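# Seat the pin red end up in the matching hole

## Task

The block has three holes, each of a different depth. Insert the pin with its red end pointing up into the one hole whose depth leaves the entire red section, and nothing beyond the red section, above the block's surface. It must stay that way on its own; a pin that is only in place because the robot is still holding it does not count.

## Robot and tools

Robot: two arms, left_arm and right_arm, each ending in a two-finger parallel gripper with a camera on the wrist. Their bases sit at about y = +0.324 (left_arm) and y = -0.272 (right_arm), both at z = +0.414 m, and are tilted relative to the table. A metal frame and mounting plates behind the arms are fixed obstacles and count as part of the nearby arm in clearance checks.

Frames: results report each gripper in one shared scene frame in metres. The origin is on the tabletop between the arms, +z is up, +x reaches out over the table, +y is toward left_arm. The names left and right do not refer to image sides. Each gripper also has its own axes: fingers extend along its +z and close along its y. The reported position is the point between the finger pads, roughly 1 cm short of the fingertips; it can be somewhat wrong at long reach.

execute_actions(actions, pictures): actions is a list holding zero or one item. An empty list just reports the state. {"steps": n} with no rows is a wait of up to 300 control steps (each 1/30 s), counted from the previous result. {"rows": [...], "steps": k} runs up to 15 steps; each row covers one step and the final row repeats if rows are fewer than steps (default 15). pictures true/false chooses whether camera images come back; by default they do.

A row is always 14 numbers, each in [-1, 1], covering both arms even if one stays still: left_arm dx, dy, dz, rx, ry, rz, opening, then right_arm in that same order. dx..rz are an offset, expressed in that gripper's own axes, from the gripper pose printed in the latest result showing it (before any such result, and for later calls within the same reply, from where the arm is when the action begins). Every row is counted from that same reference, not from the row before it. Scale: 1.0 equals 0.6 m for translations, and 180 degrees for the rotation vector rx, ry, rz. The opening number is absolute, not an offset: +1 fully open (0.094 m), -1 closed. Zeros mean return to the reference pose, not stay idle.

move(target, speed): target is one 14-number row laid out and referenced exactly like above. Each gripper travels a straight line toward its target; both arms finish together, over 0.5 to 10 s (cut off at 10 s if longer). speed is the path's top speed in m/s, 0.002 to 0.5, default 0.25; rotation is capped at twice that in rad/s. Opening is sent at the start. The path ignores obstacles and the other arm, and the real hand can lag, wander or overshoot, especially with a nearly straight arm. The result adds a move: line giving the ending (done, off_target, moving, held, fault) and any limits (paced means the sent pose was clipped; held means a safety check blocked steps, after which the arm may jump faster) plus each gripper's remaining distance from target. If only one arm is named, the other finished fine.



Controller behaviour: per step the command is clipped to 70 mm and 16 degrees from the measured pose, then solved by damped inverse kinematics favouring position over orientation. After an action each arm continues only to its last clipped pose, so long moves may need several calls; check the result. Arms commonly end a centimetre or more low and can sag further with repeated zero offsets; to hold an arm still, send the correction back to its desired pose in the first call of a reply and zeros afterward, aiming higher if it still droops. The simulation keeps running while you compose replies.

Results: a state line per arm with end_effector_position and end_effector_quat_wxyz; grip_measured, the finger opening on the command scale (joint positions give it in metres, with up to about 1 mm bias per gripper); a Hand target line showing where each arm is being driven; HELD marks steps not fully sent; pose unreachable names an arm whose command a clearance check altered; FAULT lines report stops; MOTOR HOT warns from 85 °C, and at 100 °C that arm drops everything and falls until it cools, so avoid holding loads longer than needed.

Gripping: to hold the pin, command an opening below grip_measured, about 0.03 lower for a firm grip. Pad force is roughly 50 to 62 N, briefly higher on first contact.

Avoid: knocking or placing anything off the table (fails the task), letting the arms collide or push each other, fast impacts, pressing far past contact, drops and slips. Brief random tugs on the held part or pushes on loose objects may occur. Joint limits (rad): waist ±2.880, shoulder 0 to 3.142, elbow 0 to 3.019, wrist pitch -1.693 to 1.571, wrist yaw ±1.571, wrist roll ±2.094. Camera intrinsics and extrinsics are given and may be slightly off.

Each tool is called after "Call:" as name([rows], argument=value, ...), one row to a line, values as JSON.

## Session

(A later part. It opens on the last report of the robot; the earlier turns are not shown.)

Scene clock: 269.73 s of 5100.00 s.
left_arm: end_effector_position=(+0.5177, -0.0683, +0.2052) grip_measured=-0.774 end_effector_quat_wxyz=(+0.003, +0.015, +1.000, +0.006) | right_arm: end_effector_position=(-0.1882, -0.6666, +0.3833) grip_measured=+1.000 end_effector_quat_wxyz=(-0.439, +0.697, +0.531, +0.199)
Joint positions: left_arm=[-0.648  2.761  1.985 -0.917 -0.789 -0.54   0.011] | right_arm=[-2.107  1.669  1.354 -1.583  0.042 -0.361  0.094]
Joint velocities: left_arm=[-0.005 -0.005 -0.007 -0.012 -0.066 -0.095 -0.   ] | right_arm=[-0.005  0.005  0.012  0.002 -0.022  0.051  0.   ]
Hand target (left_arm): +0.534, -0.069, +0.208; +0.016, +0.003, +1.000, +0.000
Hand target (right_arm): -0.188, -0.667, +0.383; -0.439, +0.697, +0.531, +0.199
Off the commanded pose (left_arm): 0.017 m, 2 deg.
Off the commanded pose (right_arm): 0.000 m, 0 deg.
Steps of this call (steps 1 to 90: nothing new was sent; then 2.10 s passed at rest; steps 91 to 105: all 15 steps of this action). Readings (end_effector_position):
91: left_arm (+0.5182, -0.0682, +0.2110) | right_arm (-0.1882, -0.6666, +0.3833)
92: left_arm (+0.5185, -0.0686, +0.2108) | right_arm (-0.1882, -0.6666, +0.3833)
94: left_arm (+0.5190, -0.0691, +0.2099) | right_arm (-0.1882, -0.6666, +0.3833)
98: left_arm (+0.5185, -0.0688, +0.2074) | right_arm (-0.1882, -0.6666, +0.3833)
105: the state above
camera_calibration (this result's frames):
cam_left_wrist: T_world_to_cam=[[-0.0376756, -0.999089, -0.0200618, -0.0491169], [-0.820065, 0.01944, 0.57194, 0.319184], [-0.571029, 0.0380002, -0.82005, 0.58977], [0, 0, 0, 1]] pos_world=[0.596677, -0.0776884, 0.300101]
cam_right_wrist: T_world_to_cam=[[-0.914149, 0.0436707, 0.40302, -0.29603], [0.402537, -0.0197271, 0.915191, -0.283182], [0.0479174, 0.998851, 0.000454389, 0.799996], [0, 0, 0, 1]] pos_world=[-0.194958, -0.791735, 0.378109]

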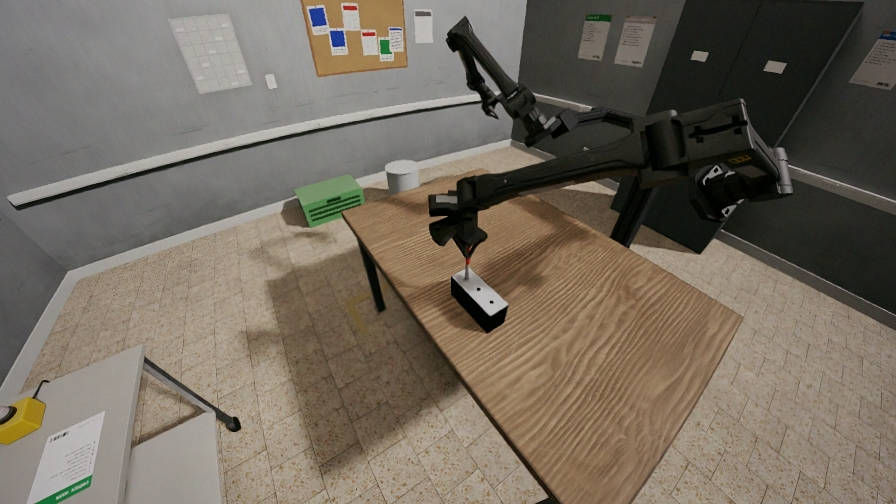

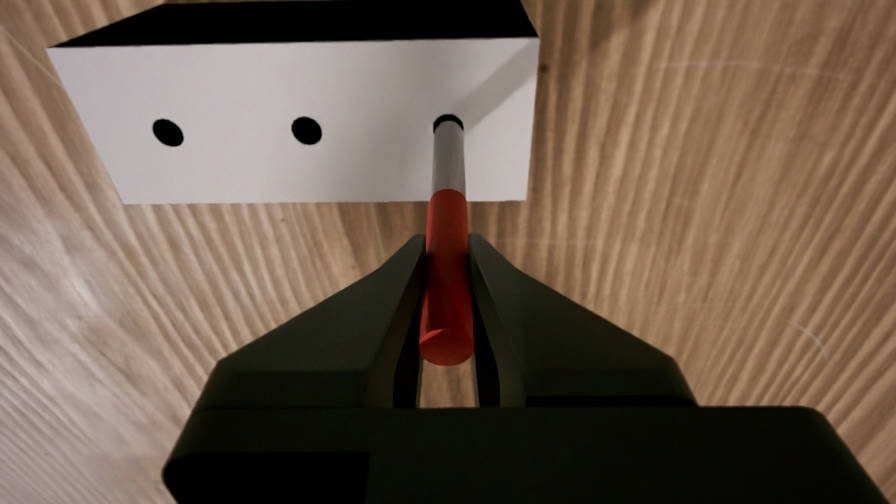

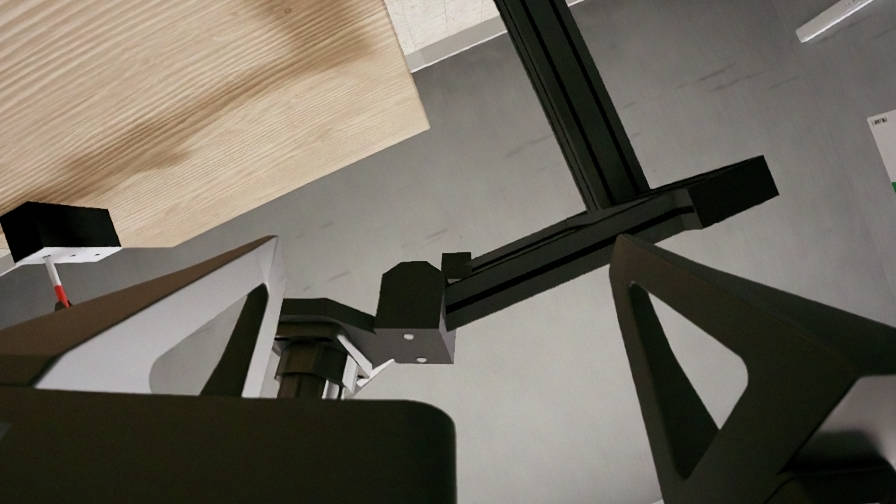

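Call:
execute_actions([
  {"rows":[[-0.029,0,0,0.004,-0.0085,-0.008,-0.81,0,0,0,0,0,0,1],[-0.029,0,0.004,0.004,-0.0085,-0.008,-0.81,0,0,0,0,0,0,1],[-0.029,0,0.008,0.004,-0.0085,-0.008,-0.81,0,0,0,0,0,0,1]]},
])

Call:
zoom_image(camera="cam_left_wrist", region=[390,80,510,200])

Scene clock: 279.53 s of 5100.00 s.
left_arm: end_effector_position=(+0.5206, -0.0690, +0.2029) grip_measured=-0.774 end_effector_quat_wxyz=(+0.008, +0.014, +1.000, +0.004) | right_arm: end_effector_position=(-0.1882, -0.6666, +0.3833) grip_measured=+1.000 end_effector_quat_wxyz=(-0.439, +0.697, +0.531, +0.199)
Joint positions: left_arm=[-0.644  2.763  1.985 -0.898 -0.79  -0.527  0.011] | right_arm=[-2.107  1.669  1.354 -1.583  0.042 -0.361  0.094]
Joint velocities: left_arm=[ 0.005  0.005  0.017 -0.007 -0.007 -0.007  0.   ] | right_arm=[-0.005  0.005 -0.007 -0.002 -0.007 -0.037  0.   ]
Hand target (left_arm): +0.535, -0.068, +0.201; +0.017, +0.003, +1.000, +0.000
Hand target (right_arm): -0.188, -0.667, +0.383; -0.439, +0.697, +0.531, +0.199
Off the commanded pose (left_arm): 0.015 m, 2 deg.
Off the commanded pose (right_arm): 0.000 m, 0 deg.
Steps of this call (steps 1 to 90: nothing new was sent; then 6.30 s passed at rest; steps 91 to 105: all 15 steps of this action). Readings (end_effector_position):
91: left_arm (+0.5179, -0.0685, +0.2052) | right_arm (-0.1882, -0.6666, +0.3833)
92: left_arm (+0.5183, -0.0688, +0.2049) | right_arm (-0.1882, -0.6666, +0.3833)
94: left_arm (+0.5196, -0.0694, +0.2040) | right_arm (-0.1882, -0.6666, +0.3833)
98: left_arm (+0.5205, -0.0691, +0.2029) | right_arm (-0.1882, -0.6666, +0.3833)
105: the state above
camera_calibration (this result's frames):
cam_left_wrist: T_world_to_cam=[[-0.0357707, -0.999242, -0.0153783, -0.051697], [-0.824998, 0.0208417, 0.564752, 0.327038], [-0.564003, 0.0328886, -0.825117, 0.58659], [0, 0, 0, 1]] pos_world=[0.598795, -0.0777659, 0.298516]
cam_right_wrist: T_world_to_cam=[[-0.914149, 0.0436707, 0.40302, -0.29603], [0.402537, -0.0197271, 0.915191, -0.283182], [0.0479174, 0.998851, 0.000454389, 0.799996], [0, 0, 0, 1]] pos_world=[-0.194958, -0.791735, 0.378109]

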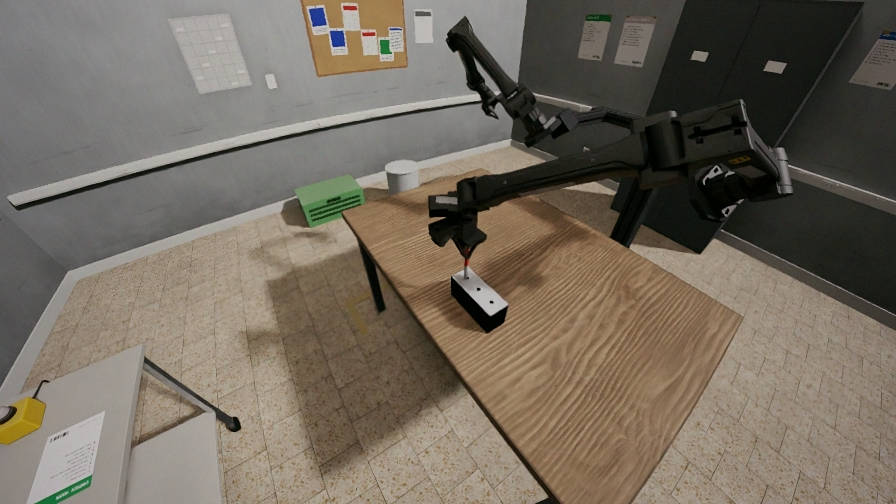

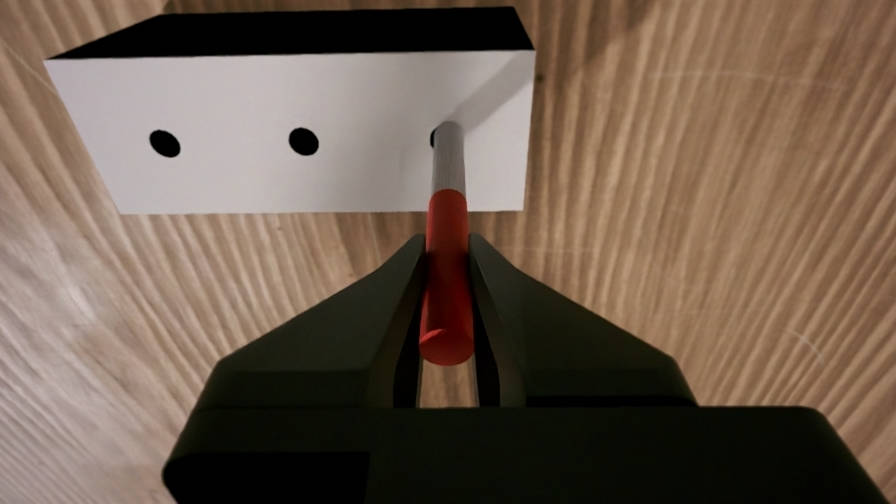

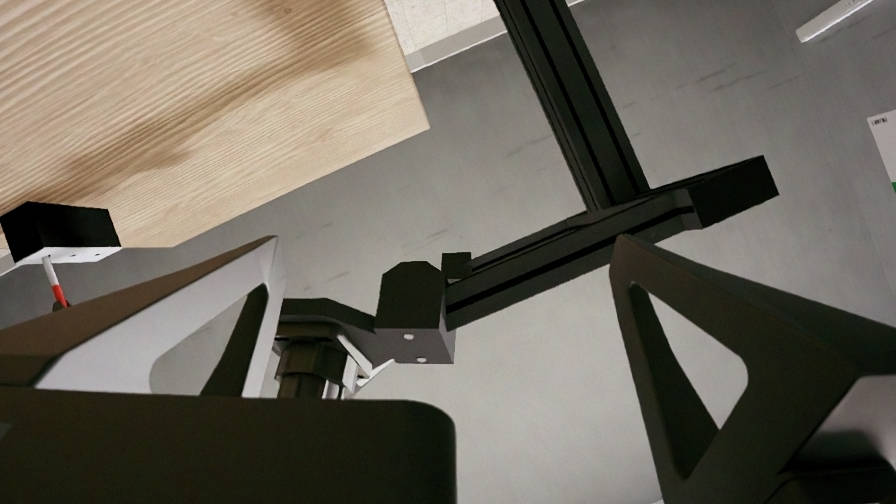

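Region (390, 80, 510, 200) of cam_left_wrist's 896x504 image, scaled by 4.200, with more detail than that image has.

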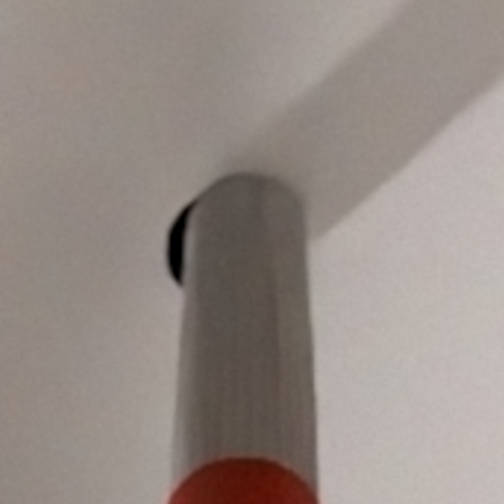

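Call:
execute_actions([
  {"rows":[[-0.005,0.010,0.005,-0.003,0.0065,0.0045,-0.81,0,0,0,0,0,0,1]]},
])

Call:
zoom_image(camera="cam_left_wrist", region=[390,80,510,200])

Scene clock: 289.47 s of 5100.00 s.
left_arm: end_effector_position=(+0.5174, -0.0673, +0.2020) grip_measured=-0.774 end_effector_quat_wxyz=(+0.002, +0.021, +1.000, +0.007) | right_arm: end_effector_position=(-0.1882, -0.6666, +0.3833) grip_measured=+1.000 end_effector_quat_wxyz=(-0.439, +0.697, +0.531, +0.199)
Joint positions: left_arm=[-0.644  2.764  1.985 -0.914 -0.79  -0.526  0.011] | right_arm=[-2.107  1.669  1.354 -1.583  0.042 -0.361  0.094]
Joint velocities: left_arm=[-0.015 -0.005  0.007 -0.012 -0.066 -0.022  0.   ] | right_arm=[ 0.015 -0.005  0.017 -0.002  0.007  0.051  0.   ]
Hand target (left_arm): +0.524, -0.063, +0.200; -0.002, +0.021, +1.000, +0.008
Hand target (right_arm): -0.188, -0.667, +0.383; -0.439, +0.697, +0.531, +0.199
Off the commanded pose (left_arm): 0.008 m, 1 deg.
Off the commanded pose (right_arm): 0.000 m, 0 deg.
Steps of this call (steps 1 to 90: nothing new was sent; then 6.43 s passed at rest; steps 91 to 105: all 15 steps of this action). Readings (end_effector_position):
91: left_arm (+0.5201, -0.0687, +0.2029) | right_arm (-0.1882, -0.6666, +0.3833)
92: left_arm (+0.5192, -0.0682, +0.2029) | right_arm (-0.1882, -0.6666, +0.3833)
94: left_arm (+0.5179, -0.0673, +0.2026) | right_arm (-0.1882, -0.6666, +0.3833)
98: left_arm (+0.5174, -0.0673, +0.2020) | right_arm (-0.1882, -0.6666, +0.3833)
105: the state above
camera_calibration (this result's frames):
cam_left_wrist: T_world_to_cam=[[-0.0484738, -0.998586, -0.0218209, -0.0421248], [-0.818383, 0.0271827, 0.574029, 0.320016], [-0.572625, 0.0456832, -0.818544, 0.587981], [0, 0, 0, 1]] pos_world=[0.596546, -0.077625, 0.29667]
cam_right_wrist: T_world_to_cam=[[-0.914149, 0.0436707, 0.40302, -0.29603], [0.402537, -0.0197271, 0.915191, -0.283182], [0.0479174, 0.998851, 0.000454389, 0.799996], [0, 0, 0, 1]] pos_world=[-0.194958, -0.791735, 0.378109]

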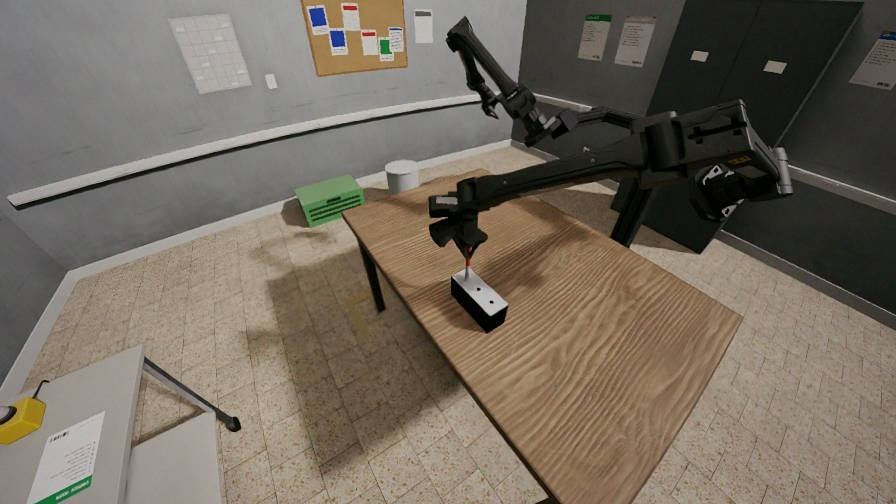

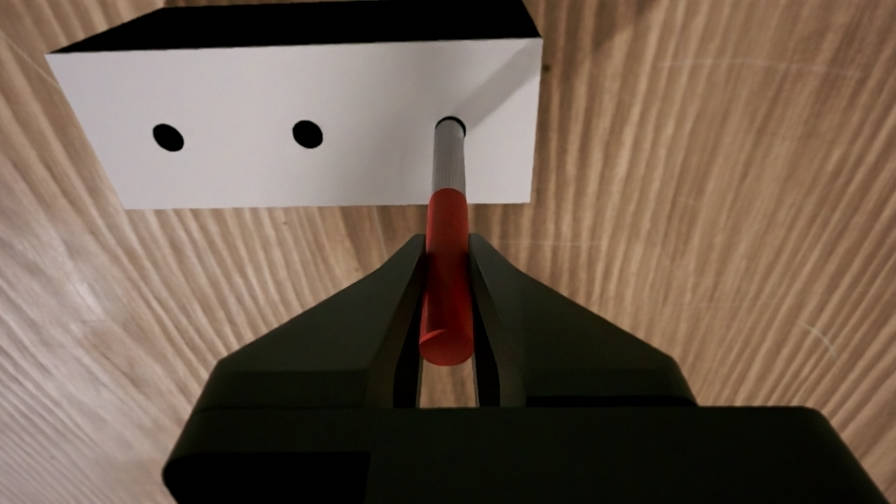

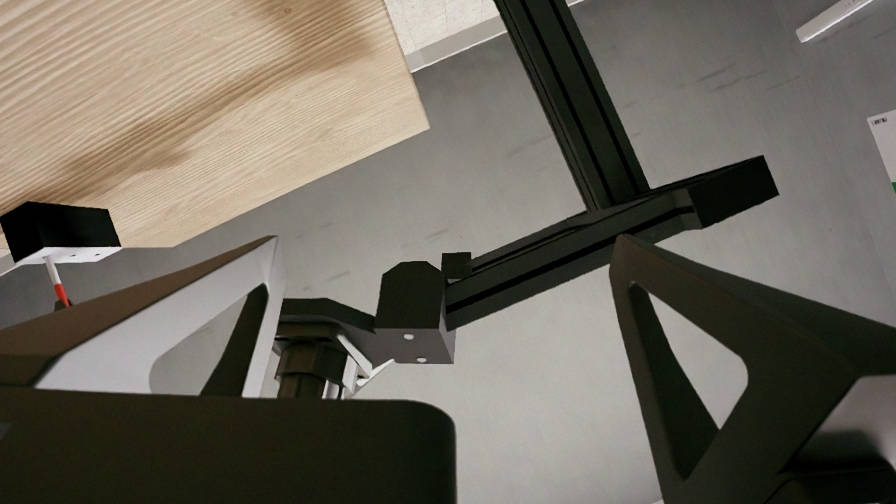

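Region (390, 80, 510, 200) of cam_left_wrist's 896x504 image, scaled by 4.200, with more detail than that image has.

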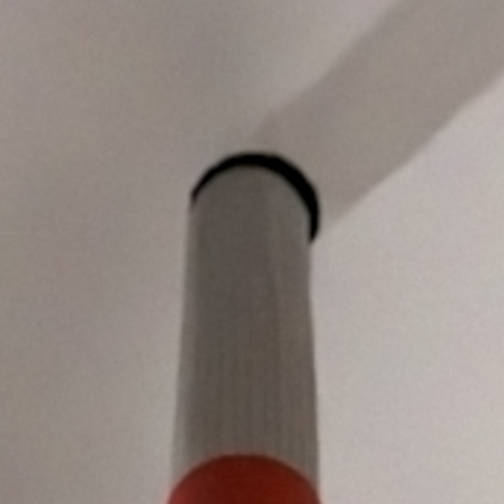

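Caught in the hole.

Call:
execute_actions([
  {"rows":[[-0.015,0.004,0.006,0.001,-0.001,-0.003,-0.81,0,0,0,0,0,0,1],[-0.019,0.002,0.008,0.002,-0.003,-0.006,-0.81,0,0,0,0,0,0,1],[-0.022,0,0.010,0.003,-0.005,-0.008,-0.81,0,0,0,0,0,0,1],[-0.025,-0.002,0.012,0.004,-0.007,-0.01,-0.81,0,0,0,0,0,0,1],[-0.026,-0.002,0.015,0.004,-0.007,-0.01,-0.81,0,0,0,0,0,0,1],[-0.026,-0.002,0.018,0.004,-0.007,-0.01,-0.81,0,0,0,0,0,0,1],[-0.026,-0.002,0.021,0.004,-0.007,-0.01,-0.81,0,0,0,0,0,0,1],[-0.026,-0.002,0.024,0.004,-0.007,-0.01,-0.81,0,0,0,0,0,0,1]]},
], pictures=false)

Scene clock: 297.77 s of 5100.00 s.
left_arm: end_effector_position=(+0.5183, -0.0676, +0.1869) grip_measured=-0.774 end_effector_quat_wxyz=(+0.004, +0.014, +1.000, +0.005) | right_arm: end_effector_position=(-0.1882, -0.6666, +0.3833) grip_measured=+1.000 end_effector_quat_wxyz=(-0.439, +0.697, +0.531, +0.199)
Joint positions: left_arm=[-0.627  2.781  1.988 -0.877 -0.79  -0.513  0.011] | right_arm=[-2.107  1.669  1.354 -1.583  0.042 -0.361  0.094]
Joint velocities: left_arm=[ 0.005 -0.005  0.012 -0.012 -0.022 -0.007 -0.001] | right_arm=[-0.005 -0.015  0.002  0.007 -0.022  0.051  0.   ]
Hand target (left_arm): +0.533, -0.068, +0.188; +0.013, +0.005, +1.000, +0.001
Hand target (right_arm): -0.188, -0.667, +0.383; -0.439, +0.697, +0.531, +0.199
Off the commanded pose (left_arm): 0.015 m, 2 deg.
Off the commanded pose (right_arm): 0.000 m, 0 deg.
Steps of this call (steps 1 to 90: nothing new was sent; then 4.80 s passed at rest; steps 91 to 105: all 15 steps of this action). Readings (end_effector_position):
91: left_arm (+0.5174, -0.0673, +0.2020) | right_arm (-0.1882, -0.6666, +0.3833)
92: left_arm (+0.5174, -0.0673, +0.2020) | right_arm (-0.1882, -0.6666, +0.3833)
94: left_arm (+0.5183, -0.0679, +0.2017) | right_arm (-0.1882, -0.6666, +0.3833)
98: left_arm (+0.5186, -0.0682, +0.1961) | right_arm (-0.1882, -0.6666, +0.3833)
105: the state above

Call:
execute_actions([
  {"rows":[[-0.025,-0.002,0.003,0.003,-0.006,-0.006,-0.81,0,0,0,0,0,0,1],[-0.025,-0.002,0.008,0.003,-0.006,-0.006,-0.81,0,0,0,0,0,0,1],[-0.025,-0.002,0.013,0.003,-0.006,-0.006,-0.81,0,0,0,0,0,0,1],[-0.025,-0.002,0.018,0.003,-0.006,-0.006,-0.81,0,0,0,0,0,0,1],[-0.025,-0.002,0.023,0.003,-0.006,-0.006,-0.81,0,0,0,0,0,0,1],[-0.025,-0.002,0.028,0.003,-0.006,-0.006,-0.81,0,0,0,0,0,0,1],[-0.025,-0.002,0.033,0.003,-0.006,-0.006,-0.81,0,0,0,0,0,0,1],[-0.025,-0.002,0.038,0.003,-0.006,-0.006,-0.81,0,0,0,0,0,0,1],[-0.025,-0.002,0.043,0.003,-0.006,-0.006,-0.81,0,0,0,0,0,0,1],[-0.025,-0.002,0.048,0.003,-0.006,-0.006,-0.81,0,0,0,0,0,0,1],[-0.025,-0.002,0.053,0.003,-0.006,-0.006,-0.81,0,0,0,0,0,0,1],[-0.025,-0.002,0.058,0.003,-0.006,-0.006,-0.81,0,0,0,0,0,0,1],[-0.025,-0.002,0.062,0.003,-0.006,-0.006,-0.81,0,0,0,0,0,0,1],[-0.025,-0.002,0.066,0.003,-0.006,-0.006,-0.81,0,0,0,0,0,0,1],[-0.025,-0.002,0.069,0.003,-0.006,-0.006,-0.81,0,0,0,0,0,0,1]]},
], pictures=false)

Call:
wait(seconds=0.4)

Scene clock: 311.47 s of 5100.00 s.
left_arm: end_effector_position=(+0.5198, -0.0675, +0.1621) grip_measured=-0.774 end_effector_quat_wxyz=(+0.005, +0.017, +1.000, +0.005) | right_arm: end_effector_position=(-0.1882, -0.6666, +0.3833) grip_measured=+1.000 end_effector_quat_wxyz=(-0.439, +0.697, +0.531, +0.199)
Joint positions: left_arm=[-0.6    2.813  2.001 -0.828 -0.794 -0.465  0.011] | right_arm=[-2.107  1.669  1.354 -1.583  0.042 -0.361  0.094]
Joint velocities: left_arm=[-0.015 -0.005 -0.012  0.022 -0.022  0.125  0.001] | right_arm=[-0.015 -0.015  0.007 -0.007  0.037  0.037  0.   ]
Hand target (left_arm): +0.532, -0.067, +0.146; +0.013, +0.004, +1.000, +0.002
Hand target (right_arm): -0.188, -0.667, +0.383; -0.439, +0.697, +0.531, +0.199
Off the commanded pose (left_arm): 0.022 m, 2 deg.
Off the commanded pose (right_arm): 0.000 m, 0 deg.
Steps of this call (steps 1 to 90: nothing new was sent; then 10.20 s passed at rest; steps 91 to 105: all 15 steps of this action). Readings (end_effector_position):
91: left_arm (+0.5181, -0.0678, +0.1868) | right_arm (-0.1882, -0.6666, +0.3833)
92: left_arm (+0.5184, -0.0677, +0.1866) | right_arm (-0.1882, -0.6666, +0.3833)
94: left_arm (+0.5186, -0.0679, +0.1850) | right_arm (-0.1882, -0.6666, +0.3833)
98: left_arm (+0.5188, -0.0680, +0.1759) | right_arm (-0.1882, -0.6666, +0.3833)
105: the state above

Scene clock: 311.87 s of 5100.00 s.
left_arm: end_effector_position=(+0.5199, -0.0675, +0.1621) grip_measured=-0.774 end_effector_quat_wxyz=(+0.006, +0.023, +1.000, +0.005) | right_arm: end_effector_position=(-0.1882, -0.6666, +0.3833) grip_measured=+1.000 end_effector_quat_wxyz=(-0.439, +0.697, +0.531, +0.199)
Joint positions: left_arm=[-0.6    2.813  2.001 -0.827 -0.795 -0.453  0.011] | right_arm=[-2.107  1.669  1.354 -1.583  0.042 -0.361  0.094]
Joint velocities: left_arm=[-0.015 -0.015 -0.012 -0.017  0.037  0.022  0.001] | right_arm=[-0.005 -0.005 -0.017 -0.007  0.022 -0.007  0.   ]
Hand target (left_arm): +0.532, -0.067, +0.146; +0.013, +0.004, +1.000, +0.002
Hand target (right_arm): -0.188, -0.667, +0.383; -0.439, +0.697, +0.531, +0.199
Off the commanded pose (left_arm): 0.021 m, 2 deg.
Off the commanded pose (right_arm): 0.000 m, 0 deg.
Steps of this call (steps 1 to 12: nothing new was sent). Readings (end_effector_position):
1: left_arm (+0.5199, -0.0675, +0.1621) | right_arm (-0.1882, -0.6666, +0.3833)
2: left_arm (+0.5199, -0.0675, +0.1621) | right_arm (-0.1882, -0.6666, +0.3833)
4: left_arm (+0.5199, -0.0674, +0.1621) | right_arm (-0.1882, -0.6666, +0.3833)
8: left_arm (+0.5199, -0.0675, +0.1621) | right_arm (-0.1882, -0.6666, +0.3833)
12: the state above
camera_calibration (this result's frames):
cam_left_wrist: T_world_to_cam=[[-0.0524474, -0.998447, -0.0187929, -0.0415077], [-0.822038, 0.0324803, 0.568506, 0.348166], [-0.567013, 0.0452651, -0.822464, 0.554487], [0, 0, 0, 1]] pos_world=[0.598429, -0.0778507, 0.257331]
cam_right_wrist: T_world_to_cam=[[-0.914149, 0.0436707, 0.40302, -0.29603], [0.402537, -0.0197271, 0.915191, -0.283182], [0.0479174, 0.998851, 0.000454389, 0.799996], [0, 0, 0, 1]] pos_world=[-0.194958, -0.791735, 0.378109]

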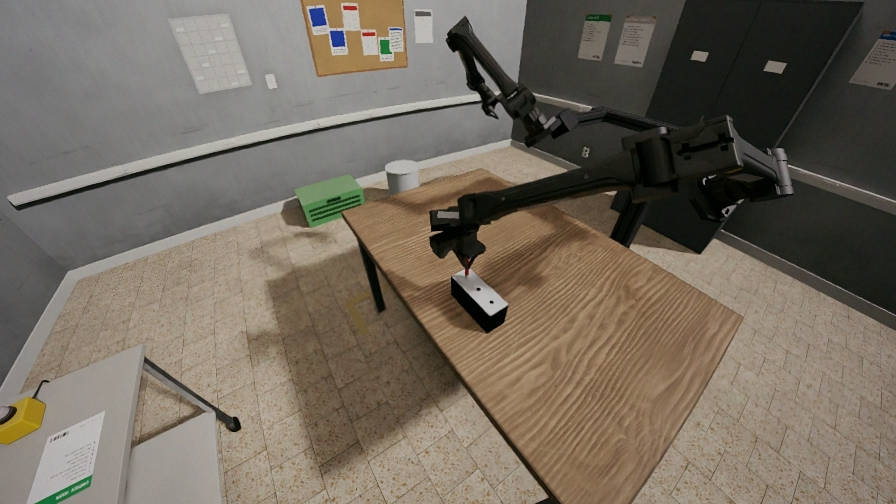

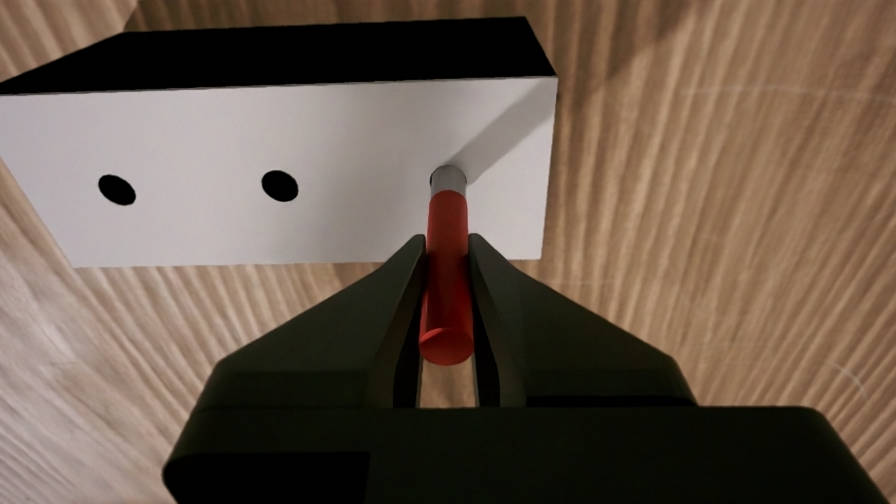

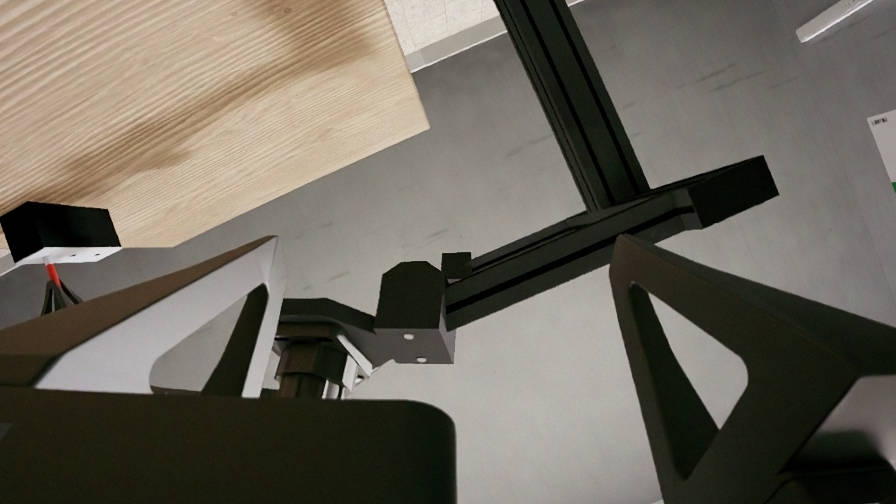

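Call:
execute_actions([
  {"rows":[[-0.015,0,-0.008,0.002,-0.004,-0.006,-0.81,0,0,0,0,0,0,1],[-0.015,0,-0.008,0.002,-0.004,-0.006,-0.81,0,0,0,0,0,0,1],[-0.015,0,-0.008,0.002,-0.004,-0.006,-0.81,0,0,0,0,0,0,1],[-0.015,0,-0.008,0.002,-0.004,-0.006,-0.81,0,0,0,0,0,0,1],[-0.015,0,-0.008,0.002,-0.004,-0.006,-0.65,0,0,0,0,0,0,1]]},
])

Scene clock: 318.77 s of 5100.00 s.
left_arm: end_effector_position=(+0.5199, -0.0675, +0.1621) grip_measured=-0.652 end_effector_quat_wxyz=(+0.006, +0.023, +1.000, +0.005) | right_arm: end_effector_position=(-0.1882, -0.6666, +0.3833) grip_measured=+1.000 end_effector_quat_wxyz=(-0.439, +0.697, +0.531, +0.199)
Joint positions: left_arm=[-0.6    2.813  2.001 -0.827 -0.795 -0.452  0.016] | right_arm=[-2.107  1.669  1.354 -1.583  0.042 -0.361  0.094]
Joint velocities: left_arm=[ 0.005  0.015 -0.007  0.012  0.007 -0.022  0.   ] | right_arm=[-0.005  0.005 -0.017 -0.007 -0.095 -0.022  0.   ]
Hand target (left_arm): +0.529, -0.068, +0.167; +0.012, +0.013, +1.000, +0.002
Hand target (right_arm): -0.188, -0.667, +0.383; -0.439, +0.697, +0.531, +0.199
Off the commanded pose (left_arm): 0.010 m, 1 deg.
Off the commanded pose (right_arm): 0.000 m, 0 deg.
Steps of this call (steps 1 to 90: nothing new was sent; then 3.40 s passed at rest; steps 91 to 105: all 15 steps of this action). Readings (end_effector_position):
91: left_arm (+0.5199, -0.0675, +0.1621) | right_arm (-0.1882, -0.6666, +0.3833)
92: left_arm (+0.5199, -0.0675, +0.1621) | right_arm (-0.1882, -0.6666, +0.3833)
94: left_arm (+0.5199, -0.0675, +0.1621) | right_arm (-0.1882, -0.6666, +0.3833)
98: left_arm (+0.5199, -0.0675, +0.1621) | right_arm (-0.1882, -0.6666, +0.3833)
105: the state above
camera_calibration (this result's frames):
cam_left_wrist: T_world_to_cam=[[-0.0528283, -0.998427, -0.018797, -0.0413076], [-0.822023, 0.0327914, 0.568509, 0.348178], [-0.566999, 0.045485, -0.822462, 0.554494], [0, 0, 0, 1]] pos_world=[0.598425, -0.0778811, 0.257331]
cam_right_wrist: T_world_to_cam=[[-0.914149, 0.0436707, 0.40302, -0.29603], [0.402537, -0.0197271, 0.915191, -0.283182], [0.0479174, 0.998851, 0.000454389, 0.799996], [0, 0, 0, 1]] pos_world=[-0.194958, -0.791735, 0.378109]

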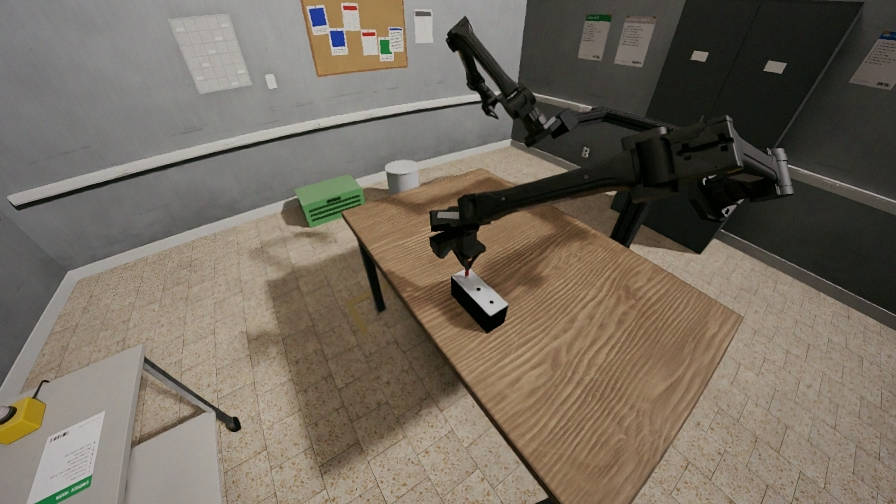

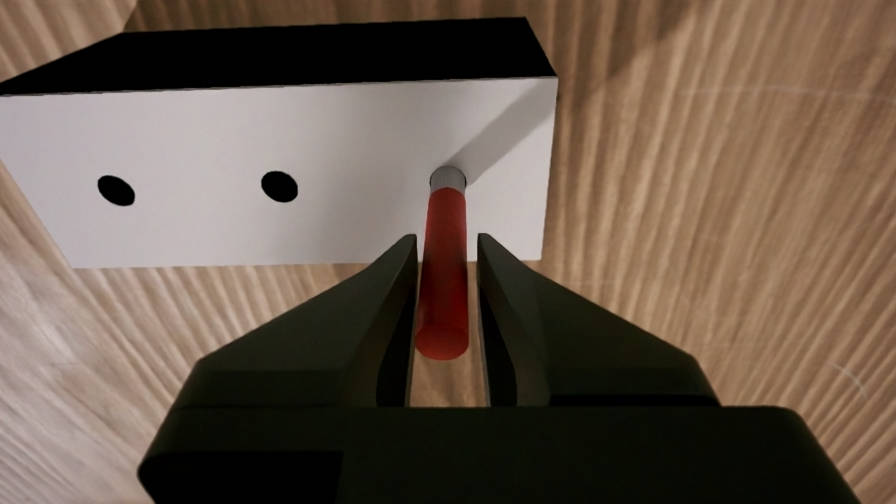

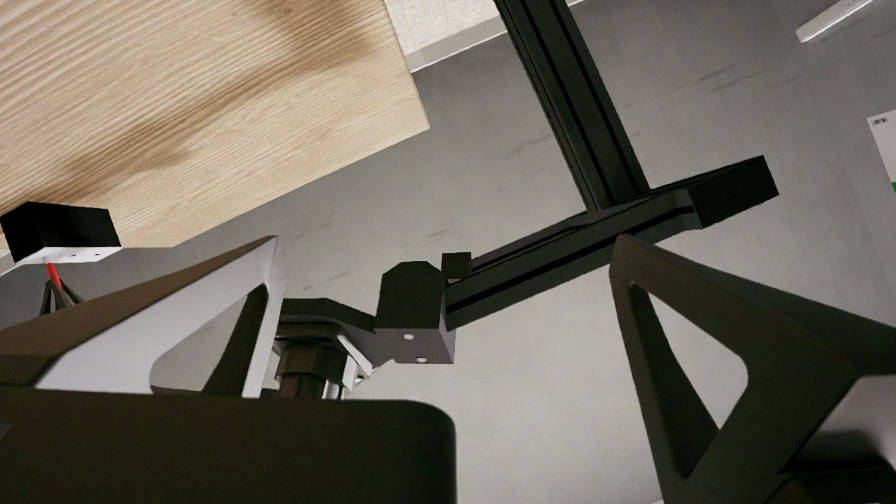

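This is the shallow one. Back to +y.

Call:
execute_actions([
  {"rows":[[-0.015,0,-0.008,0.002,-0.004,-0.006,-0.81,0,0,0,0,0,0,1]],"steps":12},
])

Call:
move(target=[-0.012,-0.008,-0.16,0.002,-0.004,-0.006,-0.81,0,0,0,0,0,0,1], speed=0.06)

Call:
move(target=[-0.01,0.2,-0.045,0.004,-0.012,-0.003,-0.81,0,0,0,0,0,0,1], speed=0.1)

Scene clock: 326.30 s of 5100.00 s.
left_arm: end_effector_position=(+0.5199, -0.0675, +0.1621) grip_measured=-0.774 end_effector_quat_wxyz=(+0.006, +0.023, +1.000, +0.005) | right_arm: end_effector_position=(-0.1882, -0.6666, +0.3833) grip_measured=+1.000 end_effector_quat_wxyz=(-0.439, +0.697, +0.531, +0.199)
Joint positions: left_arm=[-0.6    2.813  2.001 -0.827 -0.795 -0.452  0.011] | right_arm=[-2.107  1.669  1.354 -1.583  0.042 -0.361  0.094]
Joint velocities: left_arm=[ 0.005  0.005 -0.012  0.007  0.022  0.022  0.001] | right_arm=[-0.005 -0.015 -0.012 -0.012  0.037 -0.051  0.   ]
Hand target (left_arm): +0.529, -0.068, +0.167; +0.012, +0.014, +1.000, +0.002
Hand target (right_arm): -0.188, -0.667, +0.383; -0.439, +0.697, +0.531, +0.199
Off the commanded pose (left_arm): 0.010 m, 1 deg.
Off the commanded pose (right_arm): 0.000 m, 0 deg.
Steps of this call (steps 1 to 90: nothing new was sent; then 4.13 s passed at rest; steps 91 to 102: all 12 steps of this action). Readings (end_effector_position):
91: left_arm (+0.5199, -0.0675, +0.1621) | right_arm (-0.1882, -0.6666, +0.3833)
92: left_arm (+0.5199, -0.0675, +0.1621) | right_arm (-0.1882, -0.6666, +0.3833)
94: left_arm (+0.5199, -0.0675, +0.1621) | right_arm (-0.1882, -0.6666, +0.3833)
98: left_arm (+0.5199, -0.0675, +0.1621) | right_arm (-0.1882, -0.6666, +0.3833)
102: the state above
camera_calibration (this result's frames):
cam_left_wrist: T_world_to_cam=[[-0.0528283, -0.998427, -0.018797, -0.0413076], [-0.822023, 0.0327914, 0.568509, 0.348178], [-0.566999, 0.045485, -0.822462, 0.554494], [0, 0, 0, 1]] pos_world=[0.598425, -0.0778811, 0.257331]
cam_right_wrist: T_world_to_cam=[[-0.914149, 0.0436707, 0.40302, -0.29603], [0.402537, -0.0197271, 0.915191, -0.283182], [0.0479174, 0.998851, 0.000454389, 0.799996], [0, 0, 0, 1]] pos_world=[-0.194958, -0.791735, 0.378109]

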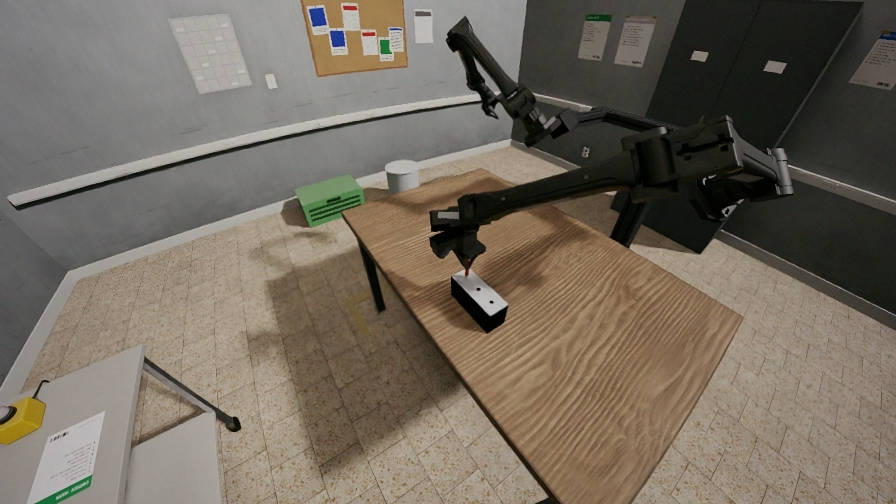

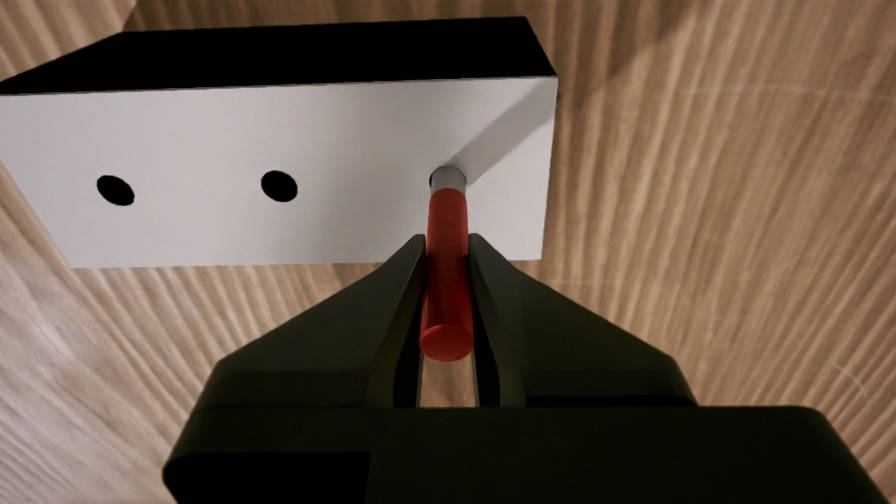

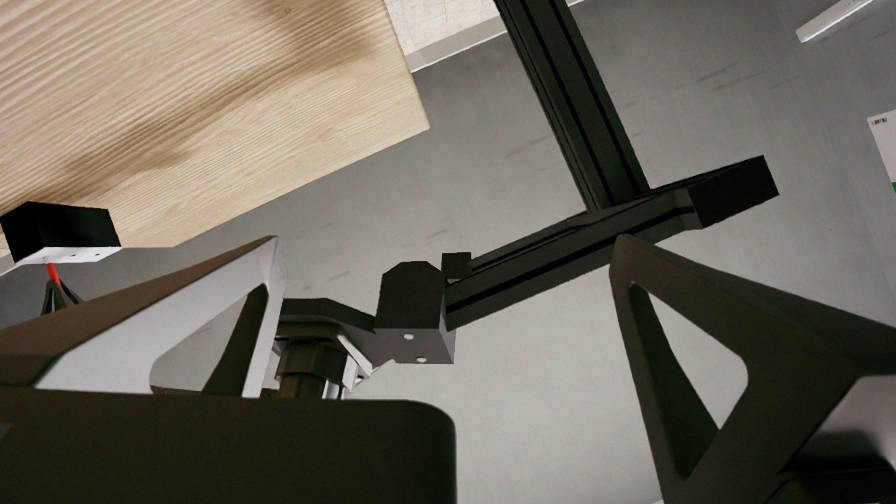

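Scene clock: 328.47 s of 5100.00 s.
left_arm: end_effector_position=(+0.5154, -0.0655, +0.2216) grip_measured=-0.774 end_effector_quat_wxyz=(-0.009, +0.014, +1.000, +0.011) | right_arm: end_effector_position=(-0.1882, -0.6666, +0.3833) grip_measured=+1.000 end_effector_quat_wxyz=(-0.439, +0.697, +0.531, +0.199)
Joint positions: left_arm=[-0.663  2.75   2.001 -0.996 -0.782 -0.589  0.011] | right_arm=[-2.107  1.669  1.354 -1.583  0.042 -0.361  0.094]
Joint velocities: left_arm=[-0.015  0.005 -0.002 -0.007 -0.022 -0.051  0.001] | right_arm=[-0.005 -0.024 -0.007 -0.022  0.022  0.007  0.   ]
Hand target (left_arm): +0.526, -0.074, +0.258; +0.012, +0.014, +1.000, +0.001
Hand target (right_arm): -0.188, -0.667, +0.383; -0.439, +0.697, +0.531, +0.199
Off the commanded pose (left_arm): 0.039 m, 3 deg.
Off the commanded pose (right_arm): 0.000 m, 0 deg.
move: off_target (left_arm)
camera_calibration (this result's frames):
cam_left_wrist: T_world_to_cam=[[-0.0361821, -0.998903, -0.0297415, -0.0446884], [-0.806215, 0.0115909, 0.591509, 0.295884], [-0.590515, 0.0453801, -0.80575, 0.609149], [0, 0, 0, 1]] pos_world=[0.596641, -0.0757122, 0.314474]
cam_right_wrist: T_world_to_cam=[[-0.914149, 0.0436707, 0.40302, -0.29603], [0.402537, -0.0197271, 0.915191, -0.283182], [0.0479174, 0.998851, 0.000454389, 0.799996], [0, 0, 0, 1]] pos_world=[-0.194958, -0.791735, 0.378109]

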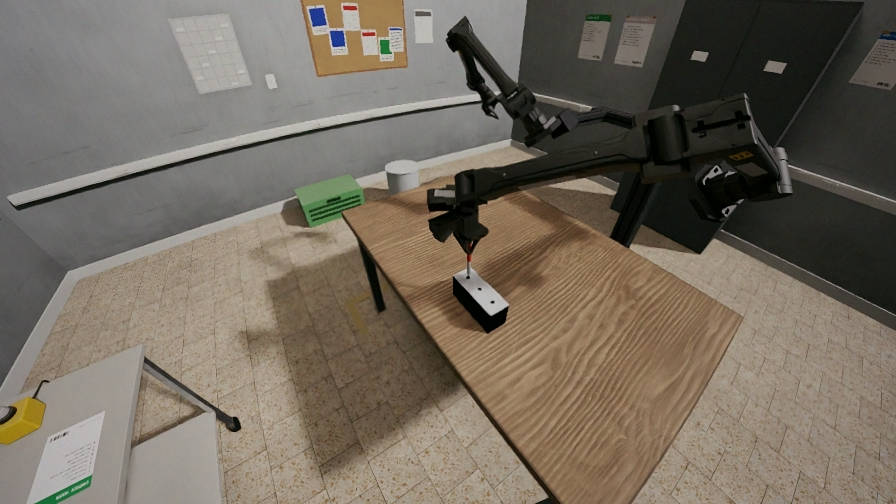

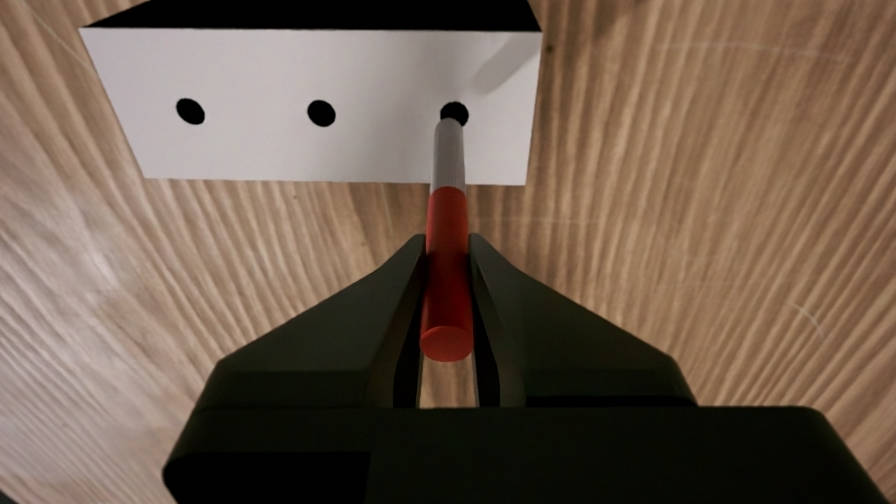

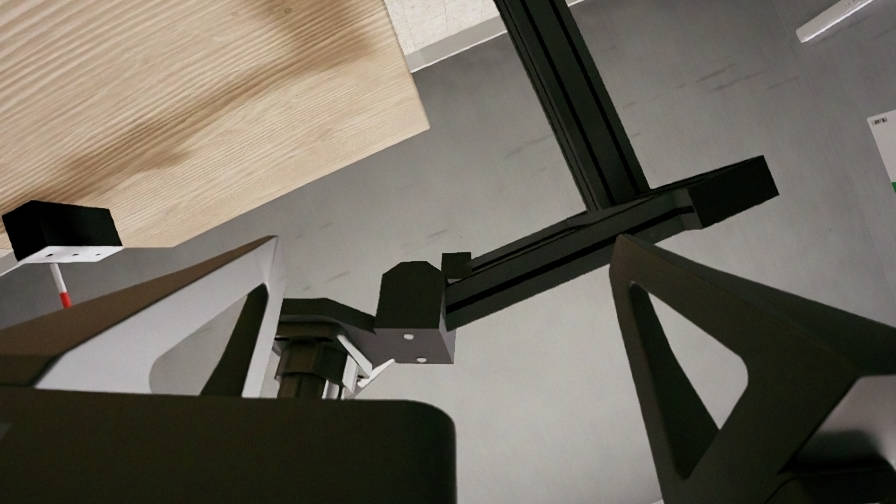

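Scene clock: 330.17 s of 5100.00 s.
left_arm: end_effector_position=(+0.5119, +0.0484, +0.2415) grip_measured=-0.774 end_effector_quat_wxyz=(-0.003, +0.019, +1.000, +0.010) | right_arm: end_effector_position=(-0.1882, -0.6666, +0.3833) grip_measured=+1.000 end_effector_quat_wxyz=(-0.439, +0.697, +0.531, +0.199)
Joint positions: left_arm=[-0.578  2.447  1.622 -0.819 -0.798 -0.449  0.011] | right_arm=[-2.107  1.669  1.354 -1.583  0.042 -0.361  0.094]
Joint velocities: left_arm=[-0.005 -0.005 -0.002  0.002  0.051  0.022  0.   ] | right_arm=[-0.005 -0.005  0.007 -0.002 -0.007 -0.022  0.   ]
Hand target (left_arm): +0.525, +0.054, +0.251; +0.010, +0.010, +1.000, +0.006
Hand target (right_arm): -0.188, -0.667, +0.383; -0.439, +0.697, +0.531, +0.199
Off the commanded pose (left_arm): 0.017 m, 2 deg.
Off the commanded pose (right_arm): 0.000 m, 0 deg.
move: off_target (left_arm)
camera_calibration (this result's frames):
cam_left_wrist: T_world_to_cam=[[-0.0443663, -0.998609, -0.0285014, 0.0735024], [-0.81285, 0.0194983, 0.582147, 0.285322], [-0.580782, 0.0489951, -0.812584, 0.614417], [0, 0, 0, 1]] pos_world=[0.592027, 0.0377334, 0.335261]
cam_right_wrist: T_world_to_cam=[[-0.914149, 0.0436707, 0.40302, -0.29603], [0.402537, -0.0197271, 0.915191, -0.283182], [0.0479174, 0.998851, 0.000454389, 0.799996], [0, 0, 0, 1]] pos_world=[-0.194958, -0.791735, 0.378109]

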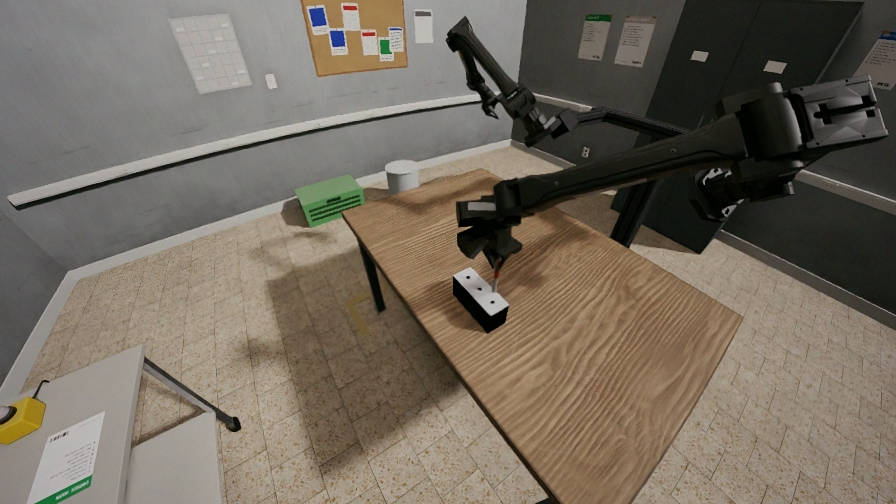

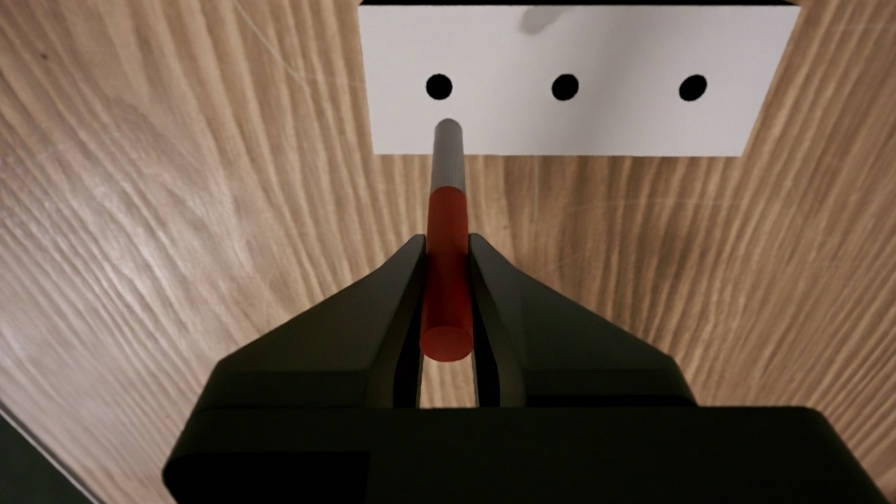

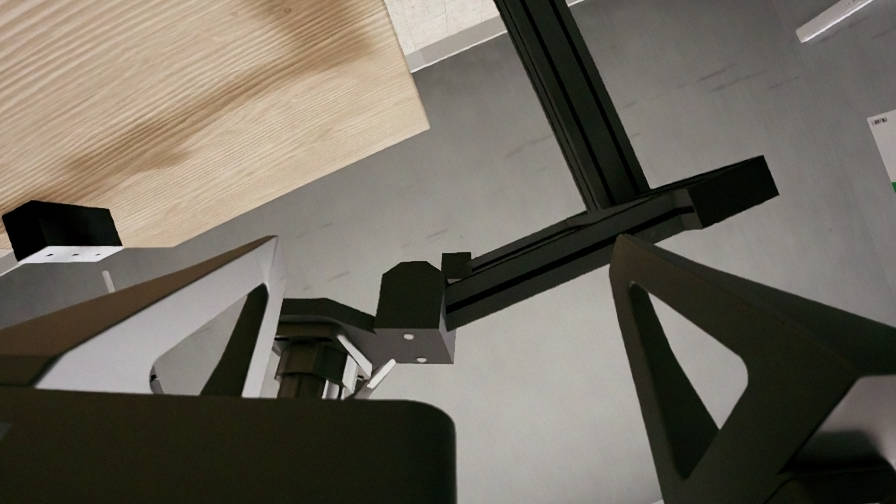

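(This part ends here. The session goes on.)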